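## Task

Move all three plates into the gray tray so each one rests flat on the tray's floor; a plate counts only if it stays there without the robot holding it at the end.

## Robot and tools

Robot: one arm with seven joints (waist, shoulder, upper arm roll, elbow, forearm roll, wrist pitch, wrist roll) ending in a vacuum suction cup instead of fingers. The reference point is the cup point, the middle of the cup's rim when nothing touches it. The cup opens along the cup point's own +z axis. About 7 cm back from the rim the tool widens, with its body and wrist camera sticking out up to roughly 8 cm sideways, so leave clearance around it near tray walls and other plates.

Frames: the scene frame has its origin on the table surface directly beneath the arm base, +z up, +y to the left when facing along +x. Reported positions are in metres, orientation as a quaternion in w,x,y,z order, velocities in m/s and rad/s. The base may be slightly tilted relative to the table, and the printed cup position gets less accurate at long reach.

execute_actions(actions): a list of actions run one after another. Each action is a table of 1 to 15 rows; each row lasts one control step of 1/30 s, and if fewer than 15 rows are given the last row repeats to fill 15 steps. A row is 7 numbers, each between -1 and 1: dx, dy, dz, rx, ry, rz, suction. The first six are an offset, not a pose: they shift the cup point relative to where it was measured at the beginning of that action (for the first action of a call, the last pose shown in a result), expressed in the cup point's own axes, not the scene frame. Every row in a table refers back to that same starting pose, not to the previous row. Scale: 1.0 equals 0.6 m of translation or 180 degrees of rotation; rx, ry, rz form a single rotation vector. The seventh number is the suction command: 1 is full vacuum (about 55 kPa under ambient), smaller values request that fraction, and 0.05 or less switches suction off. The setting persists until changed. An empty list just returns current state and images.

Per control step the commanded pose is clipped to at most 70 mm and 16 degrees away from the measured pose, so large offsets take several actions; after an action ends the arm only continues to that last clipped pose, so send the remainder next. Position wins over orientation when both cannot be met. The elbow will not fully straighten.

move(target, speed, blocking): drives the cup point in a straight line toward one target. target is a single 7-number row in the same layout and scale as above: an offset in the cup point's axes from the pose in the latest result showing one, plus the suction value, which is applied at the start. speed is the path's top speed in m/s, 0.002 to 0.5, default 0.25; rotation is capped at twice that in rad/s. A path lasts 0.5 to 10 s and is cut off at 10 s. It takes the shorter rotation. It does not avoid obstacles, the real motion trails and can overshoot the path speed, especially with the arm nearly extended. Faster contact and targets placed deeper past a surface mean harder impacts and pressing. The result adds a move: line giving how it ended (done = settled near target; others like off_target, moving, held, fault), which limits acted (paced = pose was clipped; held = a check blocked steps, after which the arm can jump fast), and the distance from target. With blocking=false the call returns after 0.5 s while motion continues; then use wait or stop before sending new rows or moves.

wait(seconds): 0 to 10 s, the arm keeps its last command; returns early if a running move finishes. stop(): brakes a running move; needs braking room, more when fast; suction is unaffected.

zoom_image(camera, region): enlarged view of part of the latest image from cam_head_left or cam_head_right (896x504) or cam_wrist (504x504); region is [x0, y0, x1, y1] in pixels from the top-left, at most 504 by 504. Calibration (intrinsics, distortion, world-to-camera transforms) is supplied and may be off by a couple of degrees and millimetres.

finished_scene(scene): ends the current scene (give its number) and cannot be reversed; it reports success and gives the next task. Only call it when the plates lie flat in the tray on their own and the cup has released them.

Result lines: the state line with pose and velocities; joint positions and joint torques (drive outputs with offsets and noise, nonzero even in free air); suction_measured (near 0 without a seal, settles up to 0.15 below the command on an airtight surface, may dip by 0.04 as the pump cycles) and part_present (turns 1 at 0.50, back to 0 below 0.45); Hand target, the pose the controller is currently heading for; pose unreachable, meaning the clearance check altered or blocked the command (a mount under the base counts as arm); MOTOR HOT warnings from 65 °C and OVER-TEMPERATURE FAULT at 80 °C, when brakes lock until cooling.

Gripping: with suction on, press the 29 mm rim squarely onto a smooth flat part of a plate so the whole rim contacts it; avoid holes, seams and plate edges. Under vacuum the cup shortens, so the held plate sits up to about 10 mm nearer the tool. Vacuum alone can lift a resting plate. To release, set the plate down on the tray floor, then turn suction off and lift at least 15 mm. If the cup seals to the table, switch suction off to free it.

Avoid: knocking or placing anything off the table (ends the scene), dropping or sliding plates, fast impacts and hard pressing. If contact torque reaches a joint's limit (waist and shoulder 44, upper arm roll, elbow and forearm roll 26.4, wrist pitch and wrist roll 17.6 N m), the arm backs off, freezes 10 s and drops the rest of the call. Holding loads heats motors. Loose objects may occasionally be nudged by outside pushes, so check the final state. Moving quickly but smoothly with little effort is preferred.

Each tool is called after "Emit:" by a JSON object that holds its "op" and its "data", one argument or row to a line.

## Session

I'll start by looking at the scene.

Emit:
{"op": "execute_actions", "data": {
  "actions": []
}}

Scene clock: 0.00 s.
end_effector_position=(+0.3991, -0.0190, +0.2843) suction_measured=0.00 part_present=0 end_effector_quat_wxyz=(+0.000, +0.022, +1.000, -0.001) end_effector_velocity=(+0.001, -0.000, +0.001) end_effector_angular_velocity=(-0.000, -0.002, -0.000)
Joint positions: [-0.    -0.25   0.002  0.918 -0.002  1.168  2.355]
Joint velocities: [ 0.    -0.    -0.     0.001  0.    -0.001 -0.   ]
Joint torques (N m, as the arm reports them, + toward a larger angle): no reading
Hand target: +0.399, -0.019, +0.284; +0.000, +0.022, +1.000, -0.001

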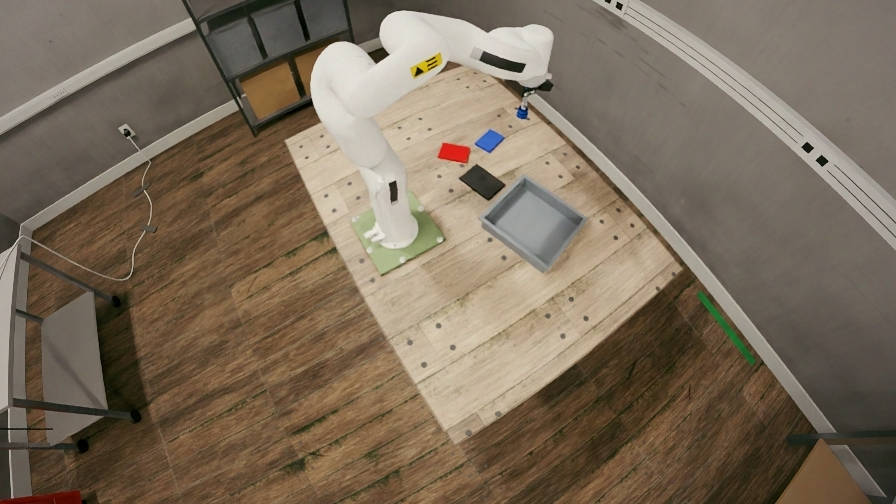

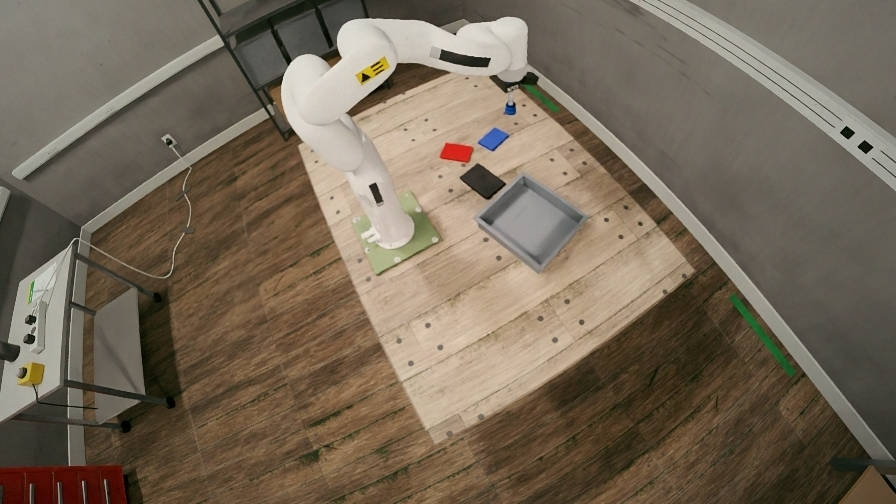

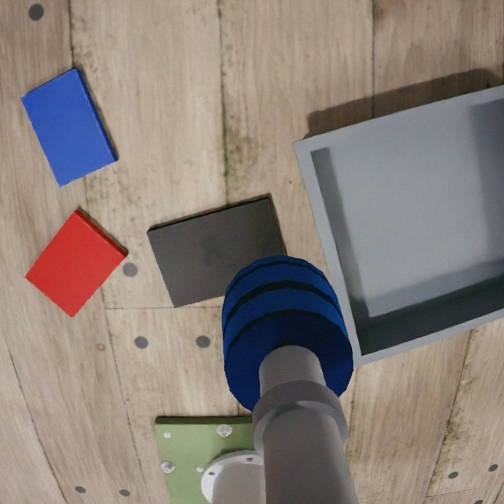

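Emit:
{"op": "zoom_image", "data": {
  "camera": "cam_head_left",
  "region": [420, 110, 610, 290]
}}

Emit:
{"op": "zoom_image", "data": {
  "camera": "cam_head_right",
  "region": [420, 110, 610, 290]
}}

Emit:
{"op": "zoom_image", "data": {
  "camera": "cam_wrist",
  "region": [0, 40, 300, 340]
}}

Region (420, 110, 610, 290) of cam_head_left's 896x504 image, scaled by 2.653, with more detail than that image has; it fills the top 477 rows of this view, and the rest is white.

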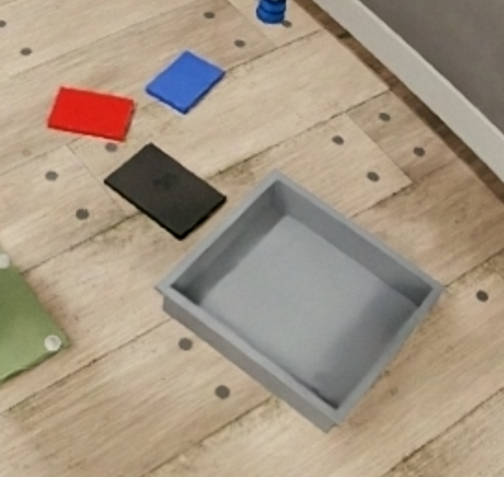

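Region (420, 110, 610, 290) of cam_head_right's 896x504 image, scaled by 2.653, with more detail than that image has; it fills the top 477 rows of this view, and the rest is white.

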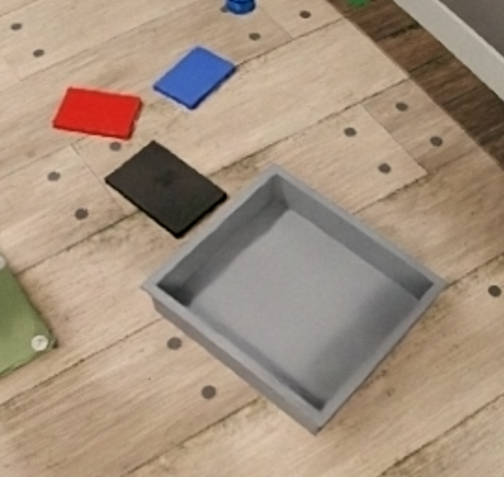

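Region (0, 40, 300, 340) of cam_wrist's 504x504 image, scaled by 1.680, with more detail than that image has.

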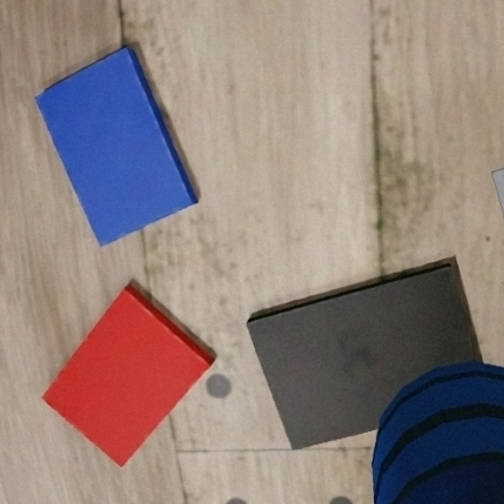

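Emit:
{"op": "zoom_image", "data": {
  "camera": "cam_wrist",
  "region": [140, 180, 300, 320]
}}

Emit:
{"op": "zoom_image", "data": {
  "camera": "cam_head_left",
  "region": [430, 120, 520, 210]
}}

Emit:
{"op": "zoom_image", "data": {
  "camera": "cam_head_right",
  "region": [430, 120, 520, 210]
}}

Region (140, 180, 300, 320) of cam_wrist's 504x504 image, scaled by 3.150, with more detail than that image has; it fills the top 441 rows of this view, and the rest is white.

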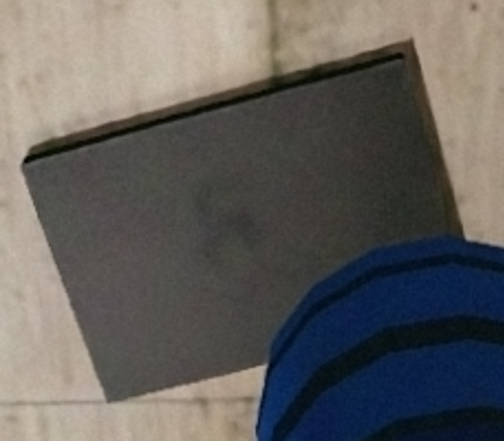

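Region (430, 120, 520, 210) of cam_head_left's 896x504 image, scaled by 5.600, with more detail than that image has.

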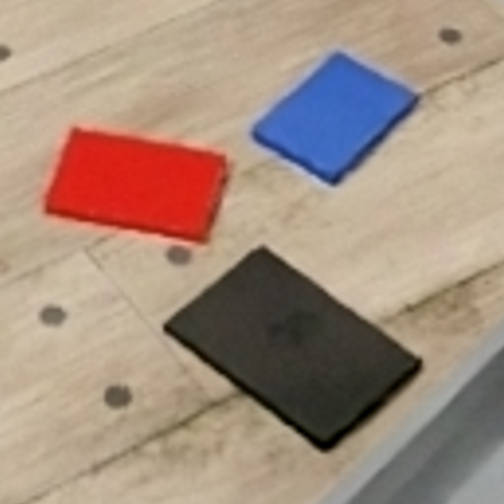

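Region (430, 120, 520, 210) of cam_head_right's 896x504 image, scaled by 5.600, with more detail than that image has.

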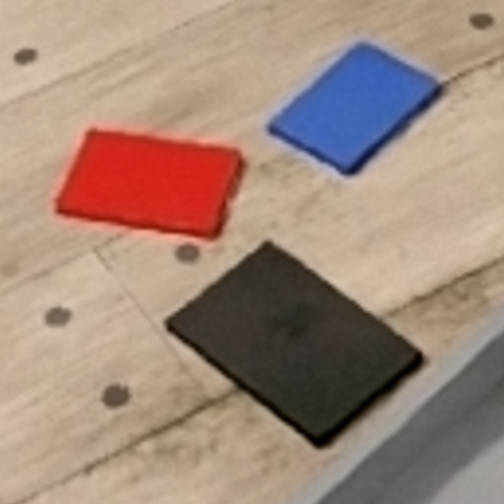

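Emit:
{"op": "zoom_image", "data": {
  "camera": "cam_head_left",
  "region": [470, 165, 596, 285]
}}

Emit:
{"op": "zoom_image", "data": {
  "camera": "cam_head_right",
  "region": [466, 165, 592, 285]
}}

Emit:
{"op": "zoom_image", "data": {
  "camera": "cam_wrist",
  "region": [280, 60, 504, 380]
}}

Region (470, 165, 596, 285) of cam_head_left's 896x504 image, scaled by 4.000, with more detail than that image has; it fills the top 480 rows of this view, and the rest is white.

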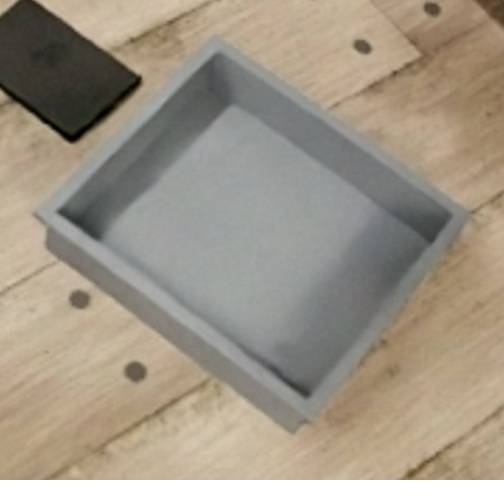

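Region (466, 165, 592, 285) of cam_head_right's 896x504 image, scaled by 4.000, with more detail than that image has; it fills the top 480 rows of this view, and the rest is white.

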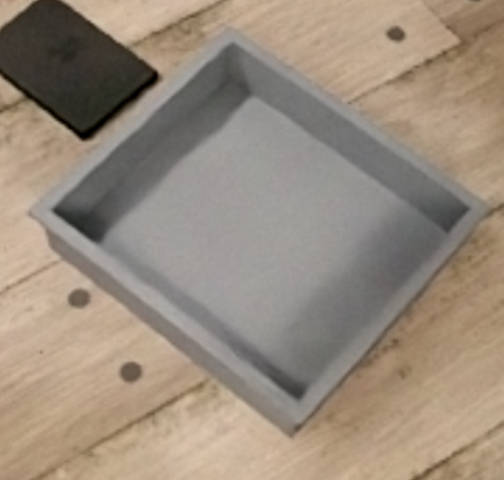

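Region (280, 60, 504, 380) of cam_wrist's 504x504 image, scaled by 1.575, with more detail than that image has; it fills the left 353 columns of this view, and the rest is white.

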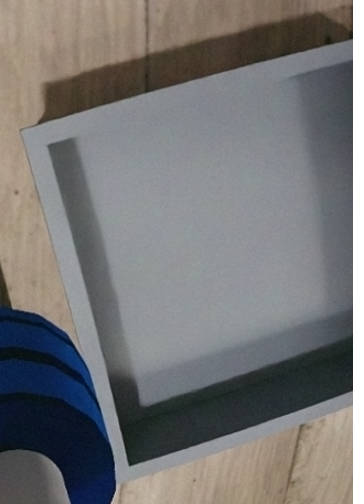

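Emit:
{"op": "zoom_image", "data": {
  "camera": "cam_wrist",
  "region": [340, 230, 504, 380]
}}

Emit:
{"op": "zoom_image", "data": {
  "camera": "cam_wrist",
  "region": [280, 70, 504, 200]
}}

Emit:
{"op": "zoom_image", "data": {
  "camera": "cam_wrist",
  "region": [10, 195, 140, 325]
}}

Emit:
{"op": "zoom_image", "data": {
  "camera": "cam_wrist",
  "region": [5, 60, 135, 190]
}}

Region (340, 230, 504, 380) of cam_wrist's 504x504 image, scaled by 3.073, with more detail than that image has; it fills the top 461 rows of this view, and the rest is white.

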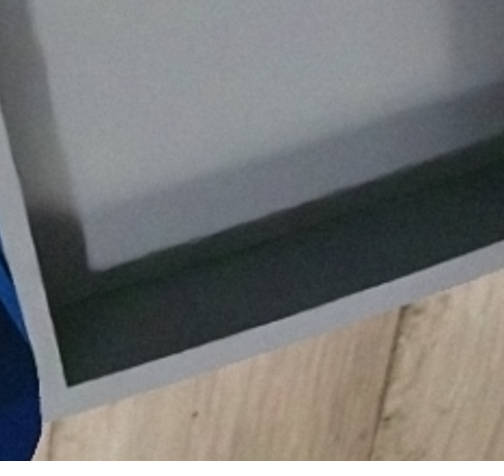

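Region (280, 70, 504, 200) of cam_wrist's 504x504 image, scaled by 2.250, with more detail than that image has; it fills the top 292 rows of this view, and the rest is white.

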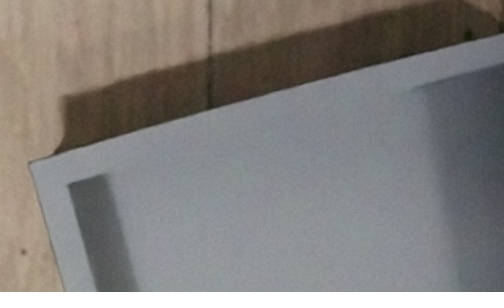

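Region (10, 195, 140, 325) of cam_wrist's 504x504 image, scaled by 3.877, with more detail than that image has.

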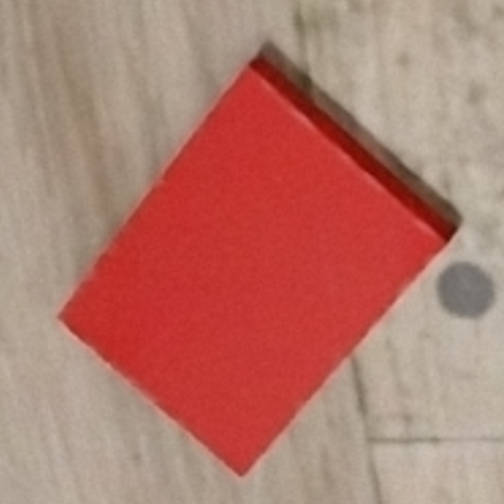

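Region (5, 60, 135, 190) of cam_wrist's 504x504 image, scaled by 3.877, with more detail than that image has.

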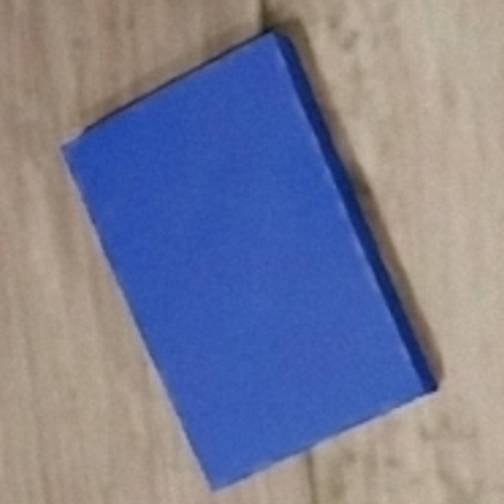

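Emit:
{"op": "execute_actions", "data": {
  "actions": []
}}

Scene clock: 120.00 s.
end_effector_position=(+0.3991, -0.0190, +0.2843) suction_measured=0.00 part_present=0 end_effector_quat_wxyz=(+0.000, +0.022, +1.000, -0.001) end_effector_velocity=(+0.000, +0.001, -0.000) end_effector_angular_velocity=(-0.000, +0.000, +0.003)
Joint positions: [-0.    -0.25   0.002  0.918 -0.002  1.168  2.355]
Joint velocities: [ 0.002 -0.     0.001 -0.     0.     0.     0.   ]
Joint torques (N m, as the arm reports them, + toward a larger angle): [ -0.59 -16.66   0.14  18.96   0.23  -1.02   1.38]
Hand target: +0.399, -0.019, +0.284; +0.000, +0.022, +1.000, -0.001
camera_calibration (this result's frames):
cam_wrist: T_world_to_cam=[[-0.0482005, -0.998838, 0.000341499, 0.0119576], [-0.941131, 0.0455304, 0.334961, 0.290921], [-0.334587, 0.0158239, -0.942232, 0.499453], [0, 0, 0, 1]] pos_world=[0.441481, -0.0092053, 0.373149]

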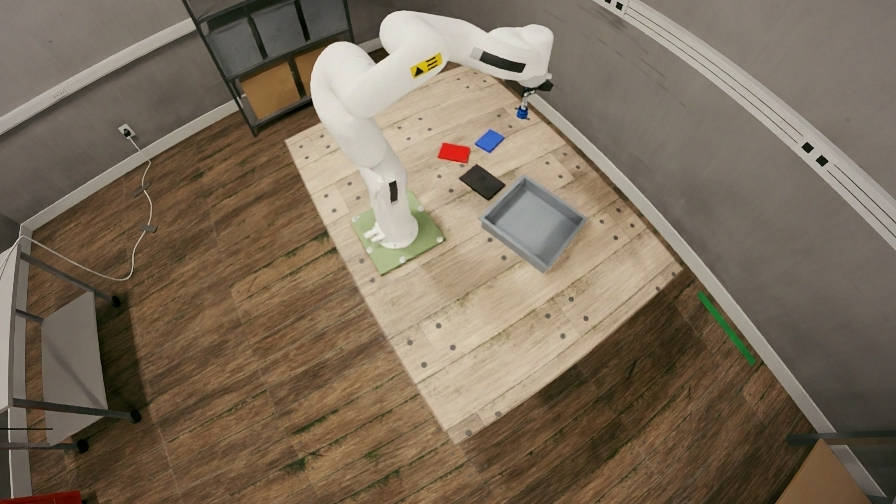

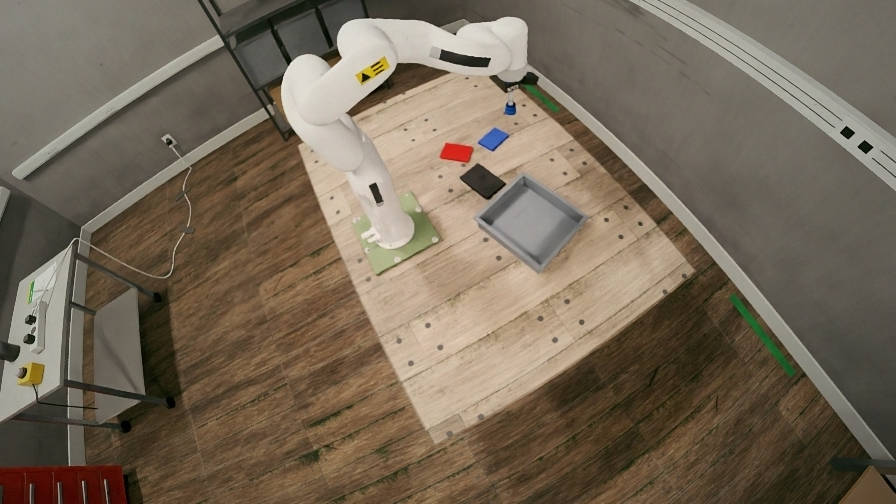

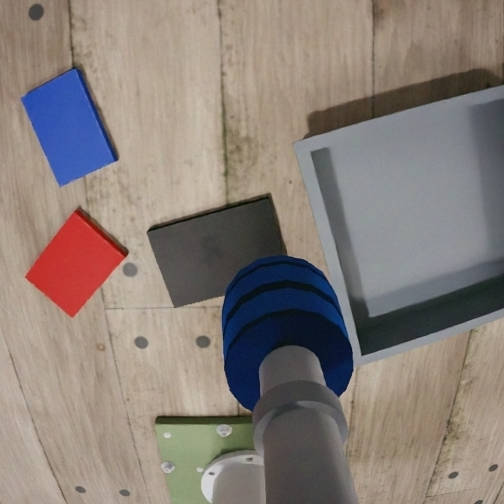

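Emit:
{"op": "move", "data": {
  "target": [0.1769, 0.3317, 0.4232, 0, 0, -0.1528, 0],
  "speed": 0.45
}}

Scene clock: 125.47 s.
end_effector_position=(+0.3026, +0.1850, +0.0311) suction_measured=0.00 part_present=0 end_effector_quat_wxyz=(+0.001, -0.216, +0.976, +0.000) end_effector_velocity=(-0.002, +0.000, -0.002) end_effector_angular_velocity=(-0.006, +0.003, -0.000)
Joint positions: [ 0.305  0.161  0.266  0.477 -0.134  0.322  2.567]
Joint velocities: [ 0.008  0.007 -0.006 -0.    -0.015 -0.001  0.018]
Joint torques (N m, as the arm reports them, + toward a larger angle): [ -1.03 -20.88   0.89  11.55   0.02  -1.07   1.53]
Hand target: +0.302, +0.185, +0.031; +0.000, -0.217, +0.976, -0.000
Off the commanded pose: 0.002 m, 0 deg.
move: done; limits=paced
camera_calibration (this result's frames):
cam_wrist: T_world_to_cam=[[0.419431, -0.907785, -0.00203932, 0.0528441], [-0.855468, -0.396008, 0.333695, 0.331387], [-0.303731, -0.138217, -0.942679, 0.244545], [0, 0, 0, 1]] pos_world=[0.335602, 0.213003, 0.120053]

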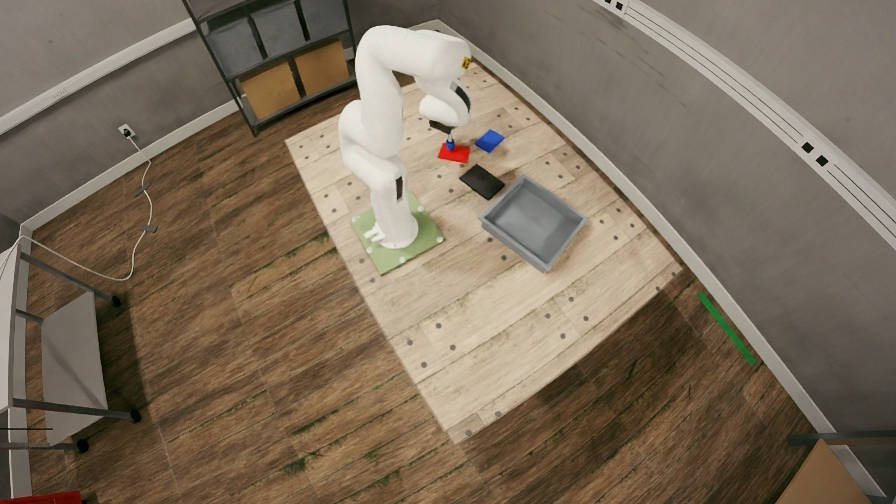

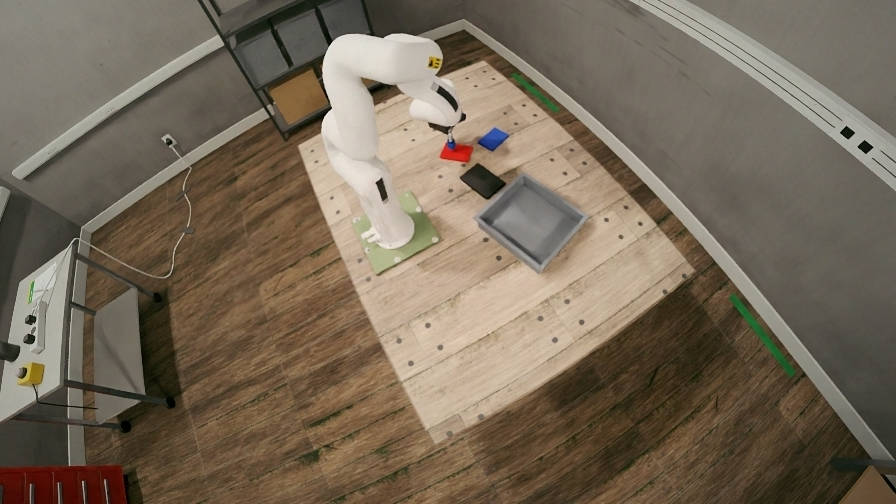

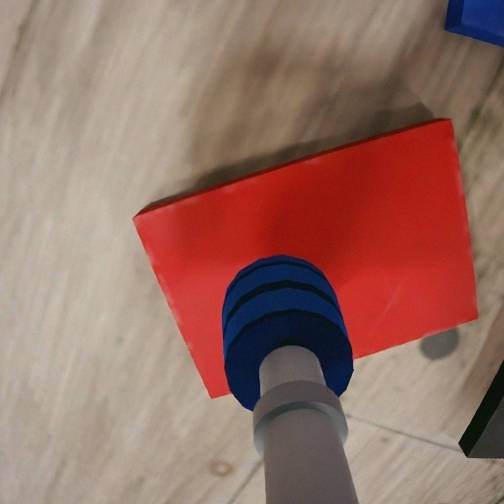

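Emit:
{"op": "execute_actions", "data": {
  "actions": []
}}

Emit:
{"op": "zoom_image", "data": {
  "camera": "cam_wrist",
  "region": [100, 90, 504, 430]
}}

Scene clock: 129.47 s.
end_effector_position=(+0.3022, +0.1850, +0.0307) suction_measured=0.00 part_present=0 end_effector_quat_wxyz=(+0.000, -0.217, +0.976, -0.000) end_effector_velocity=(-0.000, +0.000, -0.000) end_effector_angular_velocity=(-0.000, +0.001, +0.000)
Joint positions: [ 0.306  0.162  0.266  0.477 -0.136  0.322  2.568]
Joint velocities: [-0.     0.     0.001 -0.     0.     0.    -0.   ]
Joint torques (N m, as the arm reports them, + toward a larger angle): [ -0.42 -20.67   0.54  11.26   0.05  -1.17   1.42]
Hand target: +0.302, +0.185, +0.031; +0.000, -0.217, +0.976, -0.000
Off the commanded pose: 0.001 m, 0 deg.
camera_calibration (this result's frames):
cam_wrist: T_world_to_cam=[[0.419885, -0.907576, -0.00186244, 0.0528763], [-0.854949, -0.396224, 0.334767, 0.331081], [-0.304564, -0.138971, -0.942299, 0.244383], [0, 0, 0, 1]] pos_world=[0.335285, 0.213134, 0.119546]

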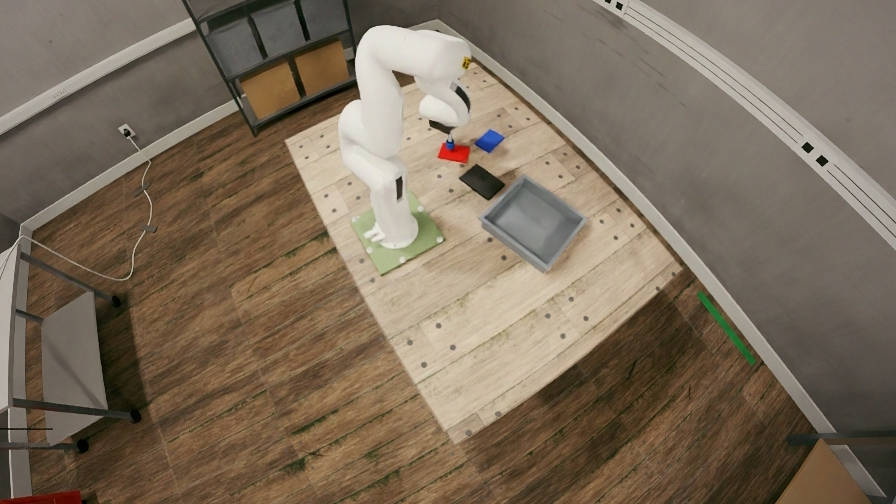

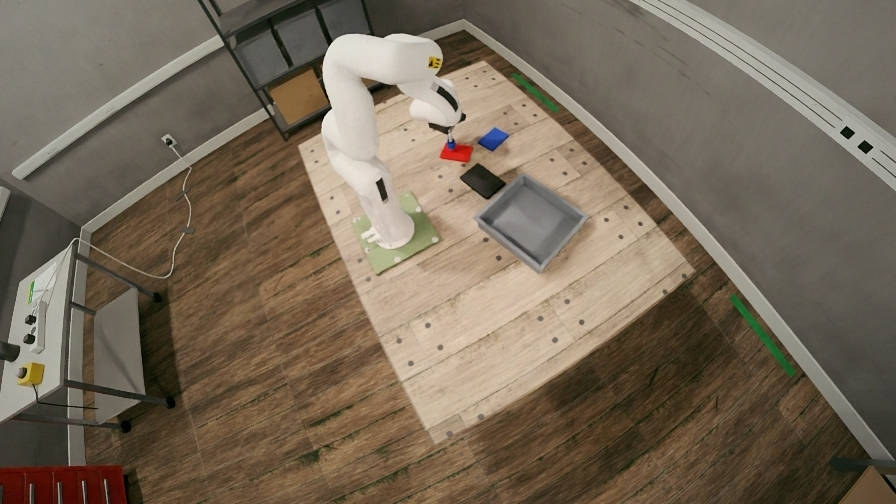

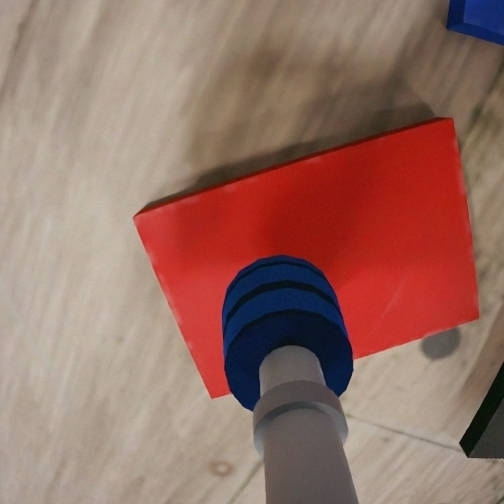

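Region (100, 90, 504, 430) of cam_wrist's 504x504 image, scaled by 1.248, with more detail than that image has; it fills the top 424 rows of this view, and the rest is white.

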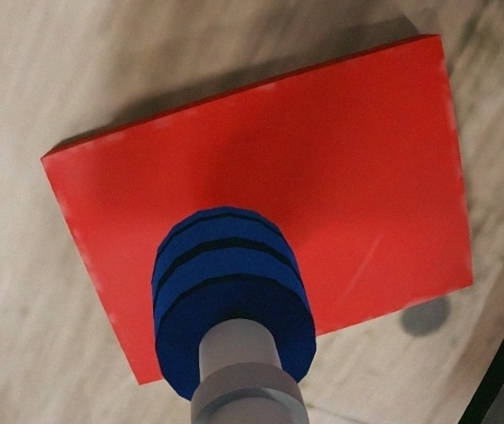

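Emit:
{"op": "zoom_image", "data": {
  "camera": "cam_wrist",
  "region": [200, 240, 380, 504]
}}

Emit:
{"op": "zoom_image", "data": {
  "camera": "cam_head_left",
  "region": [420, 110, 490, 175]
}}

Emit:
{"op": "zoom_image", "data": {
  "camera": "cam_head_right",
  "region": [420, 110, 490, 175]
}}

Region (200, 240, 380, 504) of cam_wrist's 504x504 image, scaled by 1.909, with more detail than that image has; it fills the left 344 columns of this view, and the rest is white.

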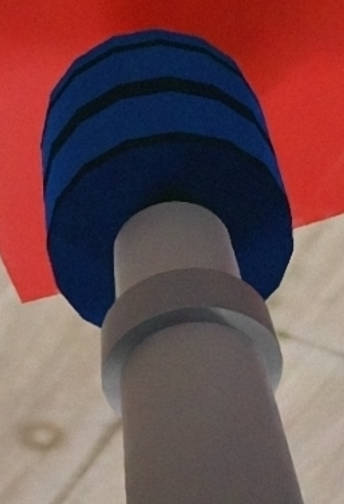

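Region (420, 110, 490, 175) of cam_head_left's 896x504 image, scaled by 7.200, with more detail than that image has; it fills the top 468 rows of this view, and the rest is white.

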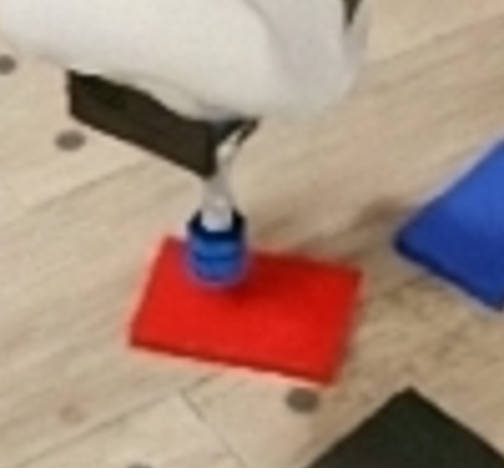

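Region (420, 110, 490, 175) of cam_head_right's 896x504 image, scaled by 7.200, with more detail than that image has; it fills the top 468 rows of this view, and the rest is white.

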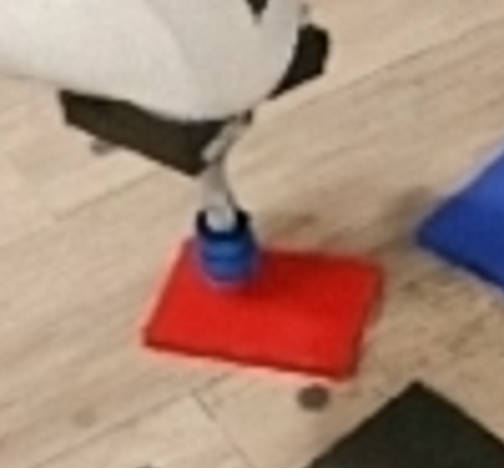

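Emit:
{"op": "execute_actions", "data": {
  "actions": [
    [[0.00006,-0.00029,0.00011,0,0,0,1],[0.00038,-0.00191,0.00077,0,0,0,1],[0.00105,-0.00525,0.00232,0,0,0,1],[0.00198,-0.00992,0.00487,0,0,0,1],[0.00302,-0.01508,0.0084,0,0,0,1],[0.00395,-0.01975,0.0127,0,0,0,1],[0.00462,-0.02309,0.01751,0,0,0,1],[0.00494,-0.02471,0.02249,0,0,0,1],[0.005,-0.025,0.0273,0,0,0,1],[0.005,-0.025,0.0316,0,0,0,1],[0.005,-0.025,0.03513,0,0,0,1],[0.005,-0.025,0.03768,0,0,0,1],[0.005,-0.025,0.03923,0,0,0,1],[0.005,-0.025,0.03989,0,0,0,1],[0.005,-0.025,0.04,0,0,0,1]]
  ]
}}

Scene clock: 213.23 s.
end_effector_position=(+0.3049, +0.1700, +0.0087) suction_measured=0.05 part_present=0 end_effector_quat_wxyz=(-0.001, -0.217, +0.976, +0.001) end_effector_velocity=(+0.002, +0.003, -0.038) end_effector_angular_velocity=(-0.001, -0.008, +0.012)
Joint positions: [ 0.298  0.237  0.215  0.47  -0.201  0.245  2.574]
Joint velocities: [ 0.079  0.154 -0.105  0.031 -0.157 -0.127  0.115]
Joint torques (N m, as the arm reports them, + toward a larger angle): [ -0.61 -25.66   1.08  10.69   0.67  -0.79   1.26]
Hand target: +0.306, +0.170, +0.007; +0.000, -0.217, +0.976, +0.000
Off the commanded pose: 0.002 m, 0 deg.
camera_calibration (this result's frames):
cam_wrist: T_world_to_cam=[[0.420146, -0.907448, -0.00391225, 0.0380203], [-0.853764, -0.396744, 0.337167, 0.334432], [-0.307513, -0.138319, -0.941437, 0.223188], [0, 0, 0, 1]] pos_world=[0.338185, 0.198056, 0.0975073]

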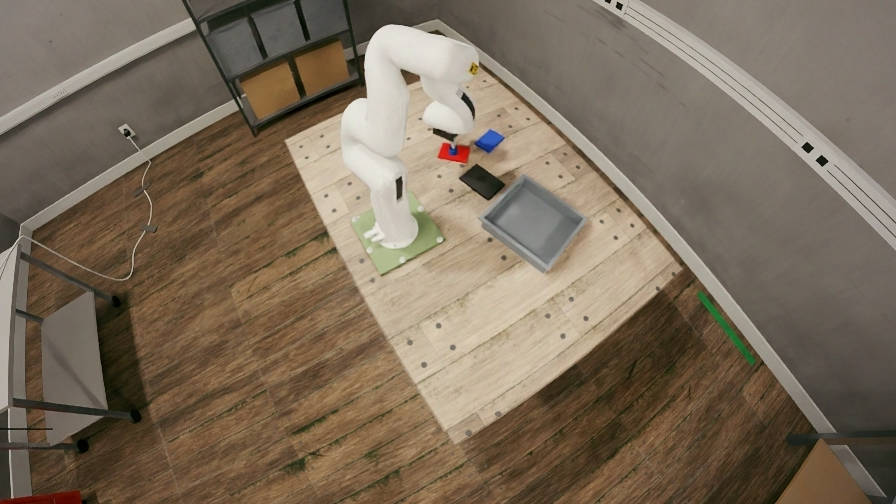

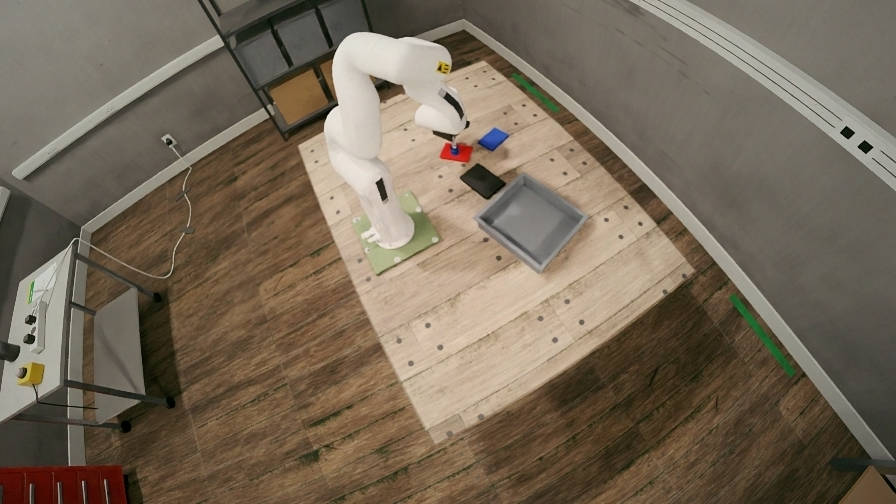

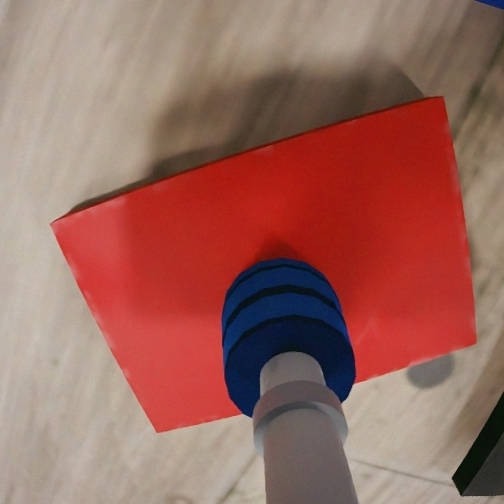

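Emit:
{"op": "execute_actions", "data": {
  "actions": []
}}

Scene clock: 217.07 s.
end_effector_position=(+0.3057, +0.1702, +0.0068) suction_measured=0.98 part_present=1 end_effector_quat_wxyz=(+0.000, -0.217, +0.976, +0.000) end_effector_velocity=(-0.001, +0.001, -0.000) end_effector_angular_velocity=(-0.000, +0.001, +0.002)
Joint positions: [ 0.304  0.246  0.207  0.473 -0.212  0.237  2.582]
Joint velocities: [ 0.001  0.     0.001 -0.     0.     0.001  0.   ]
Joint torques (N m, as the arm reports them, + toward a larger angle): [ -0.7  -23.     0.73  10.3    0.24  -1.16   1.27]
Hand target: +0.306, +0.170, +0.007; +0.000, -0.217, +0.976, +0.000
Off the commanded pose: 0.000 m, 0 deg.
camera_calibration (this result's frames):
cam_wrist: T_world_to_cam=[[0.420027, -0.907507, -0.00301139, 0.0379381], [-0.854631, -0.396666, 0.335055, 0.336125], [-0.305259, -0.138158, -0.942194, 0.220968], [0, 0, 0, 1]] pos_world=[0.338781, 0.198287, 0.0956884]

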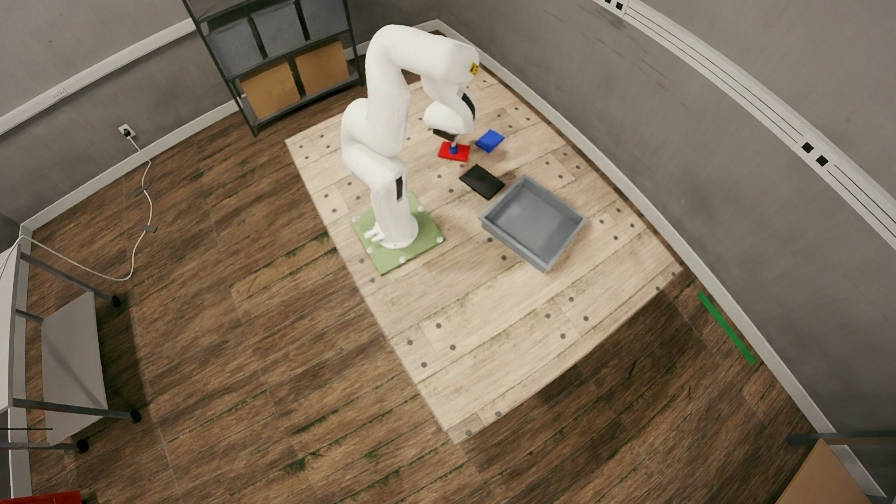

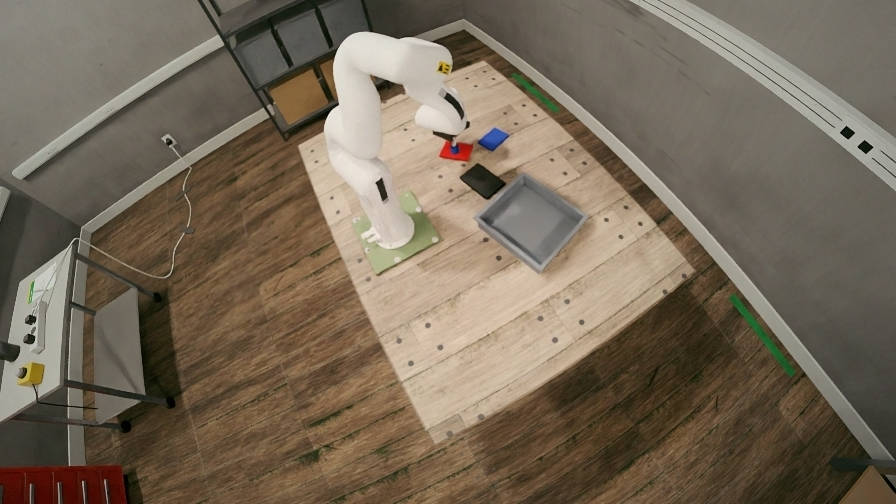

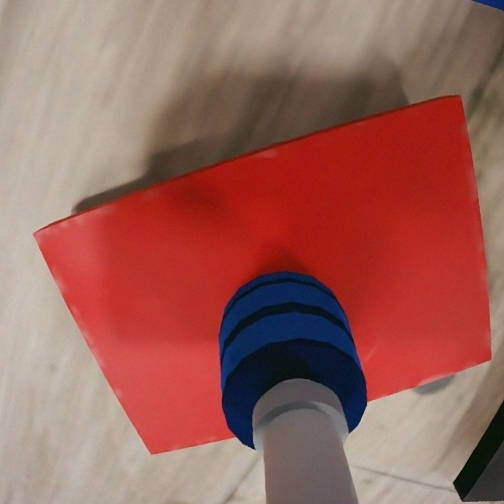

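Emit:
{"op": "execute_actions", "data": {
  "actions": []
}}

Emit:
{"op": "move", "data": {
  "target": [0.1157, -0.5214, -0.182, 0, 0, 0.1533, 1],
  "speed": 0.42
}}

Scene clock: 304.50 s.
end_effector_position=(+0.3057, +0.1702, +0.0068) suction_measured=0.99 part_present=1 end_effector_quat_wxyz=(+0.000, -0.217, +0.976, +0.000) end_effector_velocity=(-0.000, -0.000, -0.000) end_effector_angular_velocity=(-0.001, +0.001, -0.000)
Joint positions: [ 0.304  0.246  0.207  0.473 -0.212  0.237  2.582]
Joint velocities: [ 0.    -0.    -0.001 -0.    -0.     0.001 -0.   ]
Joint torques (N m, as the arm reports them, + toward a larger angle): [ -0.68 -22.49   0.8   10.49   0.16  -1.01   1.35]
Hand target: +0.306, +0.170, +0.007; +0.000, -0.217, +0.976, +0.000
Off the commanded pose: 0.000 m, 0 deg.
camera_calibration (this result's frames):
cam_wrist: T_world_to_cam=[[0.420027, -0.907507, -0.00301148, 0.0379382], [-0.854631, -0.396666, 0.335055, 0.336125], [-0.305259, -0.138158, -0.942194, 0.220968], [0, 0, 0, 1]] pos_world=[0.338781, 0.198287, 0.0956885]

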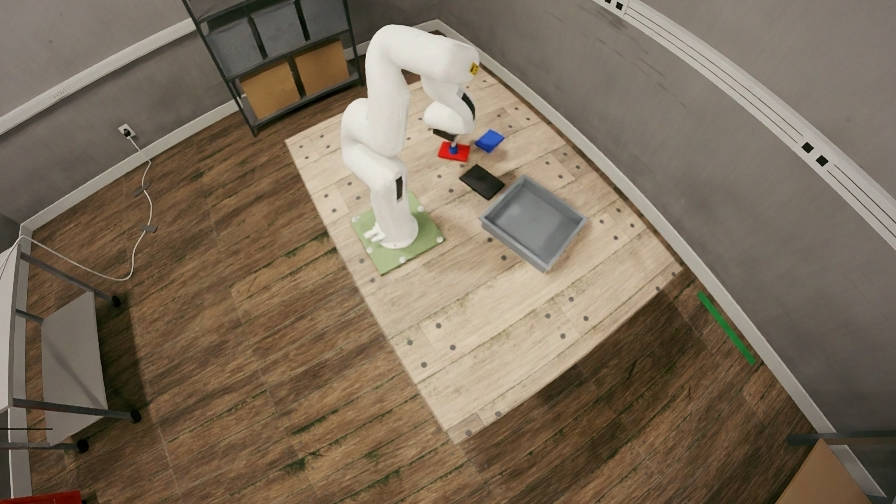

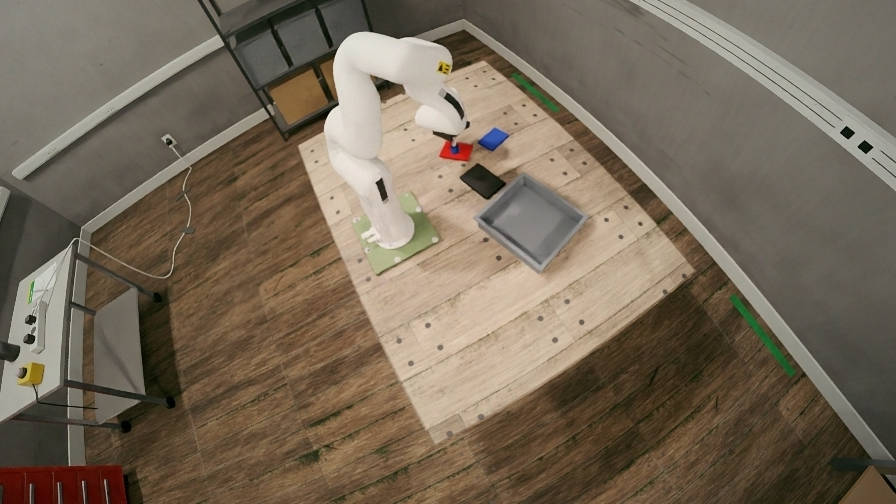

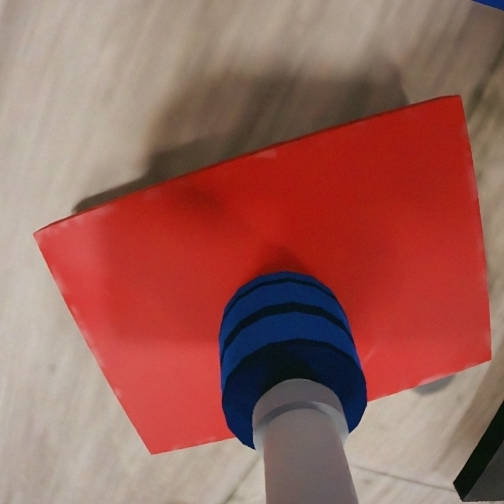

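Scene clock: 305.80 s.
end_effector_position=(+0.3740, -0.1415, +0.1150) suction_measured=1.00 part_present=1 end_effector_quat_wxyz=(-0.001, +0.021, +1.000, -0.000) end_effector_velocity=(+0.001, -0.007, +0.003) end_effector_angular_velocity=(-0.001, -0.007, -0.016)
Joint positions: [-0.184  0.015 -0.129  0.659  0.001  0.647  2.037]
Joint velocities: [-0.01  -0.001 -0.007  0.01   0.003  0.005 -0.003]
Joint torques (N m, as the arm reports them, + toward a larger angle): [ -0.83 -21.36  -0.23  15.85   0.22  -0.9    1.35]
Hand target: +0.374, -0.143, +0.116; -0.000, +0.023, +1.000, -0.000
Off the commanded pose: 0.002 m, 0 deg.
move: done
camera_calibration (this result's frames):
cam_wrist: T_world_to_cam=[[-0.0459114, -0.998944, -0.00200301, -0.112173], [-0.940416, 0.0425451, 0.337355, 0.328568], [-0.336914, 0.0173721, -0.941375, 0.334424], [0, 0, 0, 1]] pos_world=[0.416512, -0.131843, 0.20375]

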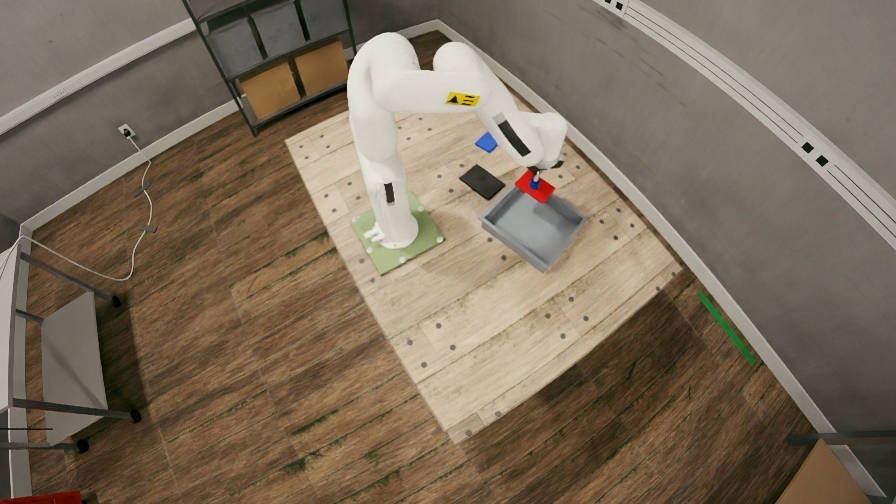

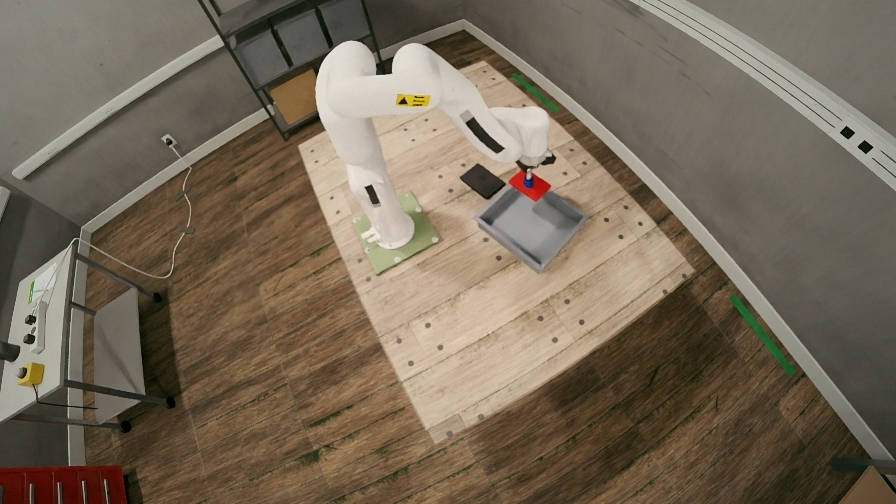

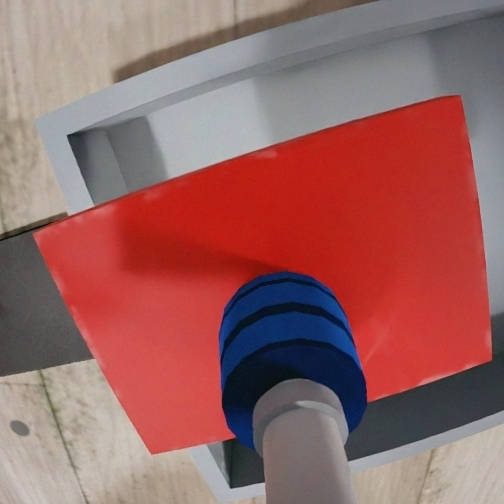

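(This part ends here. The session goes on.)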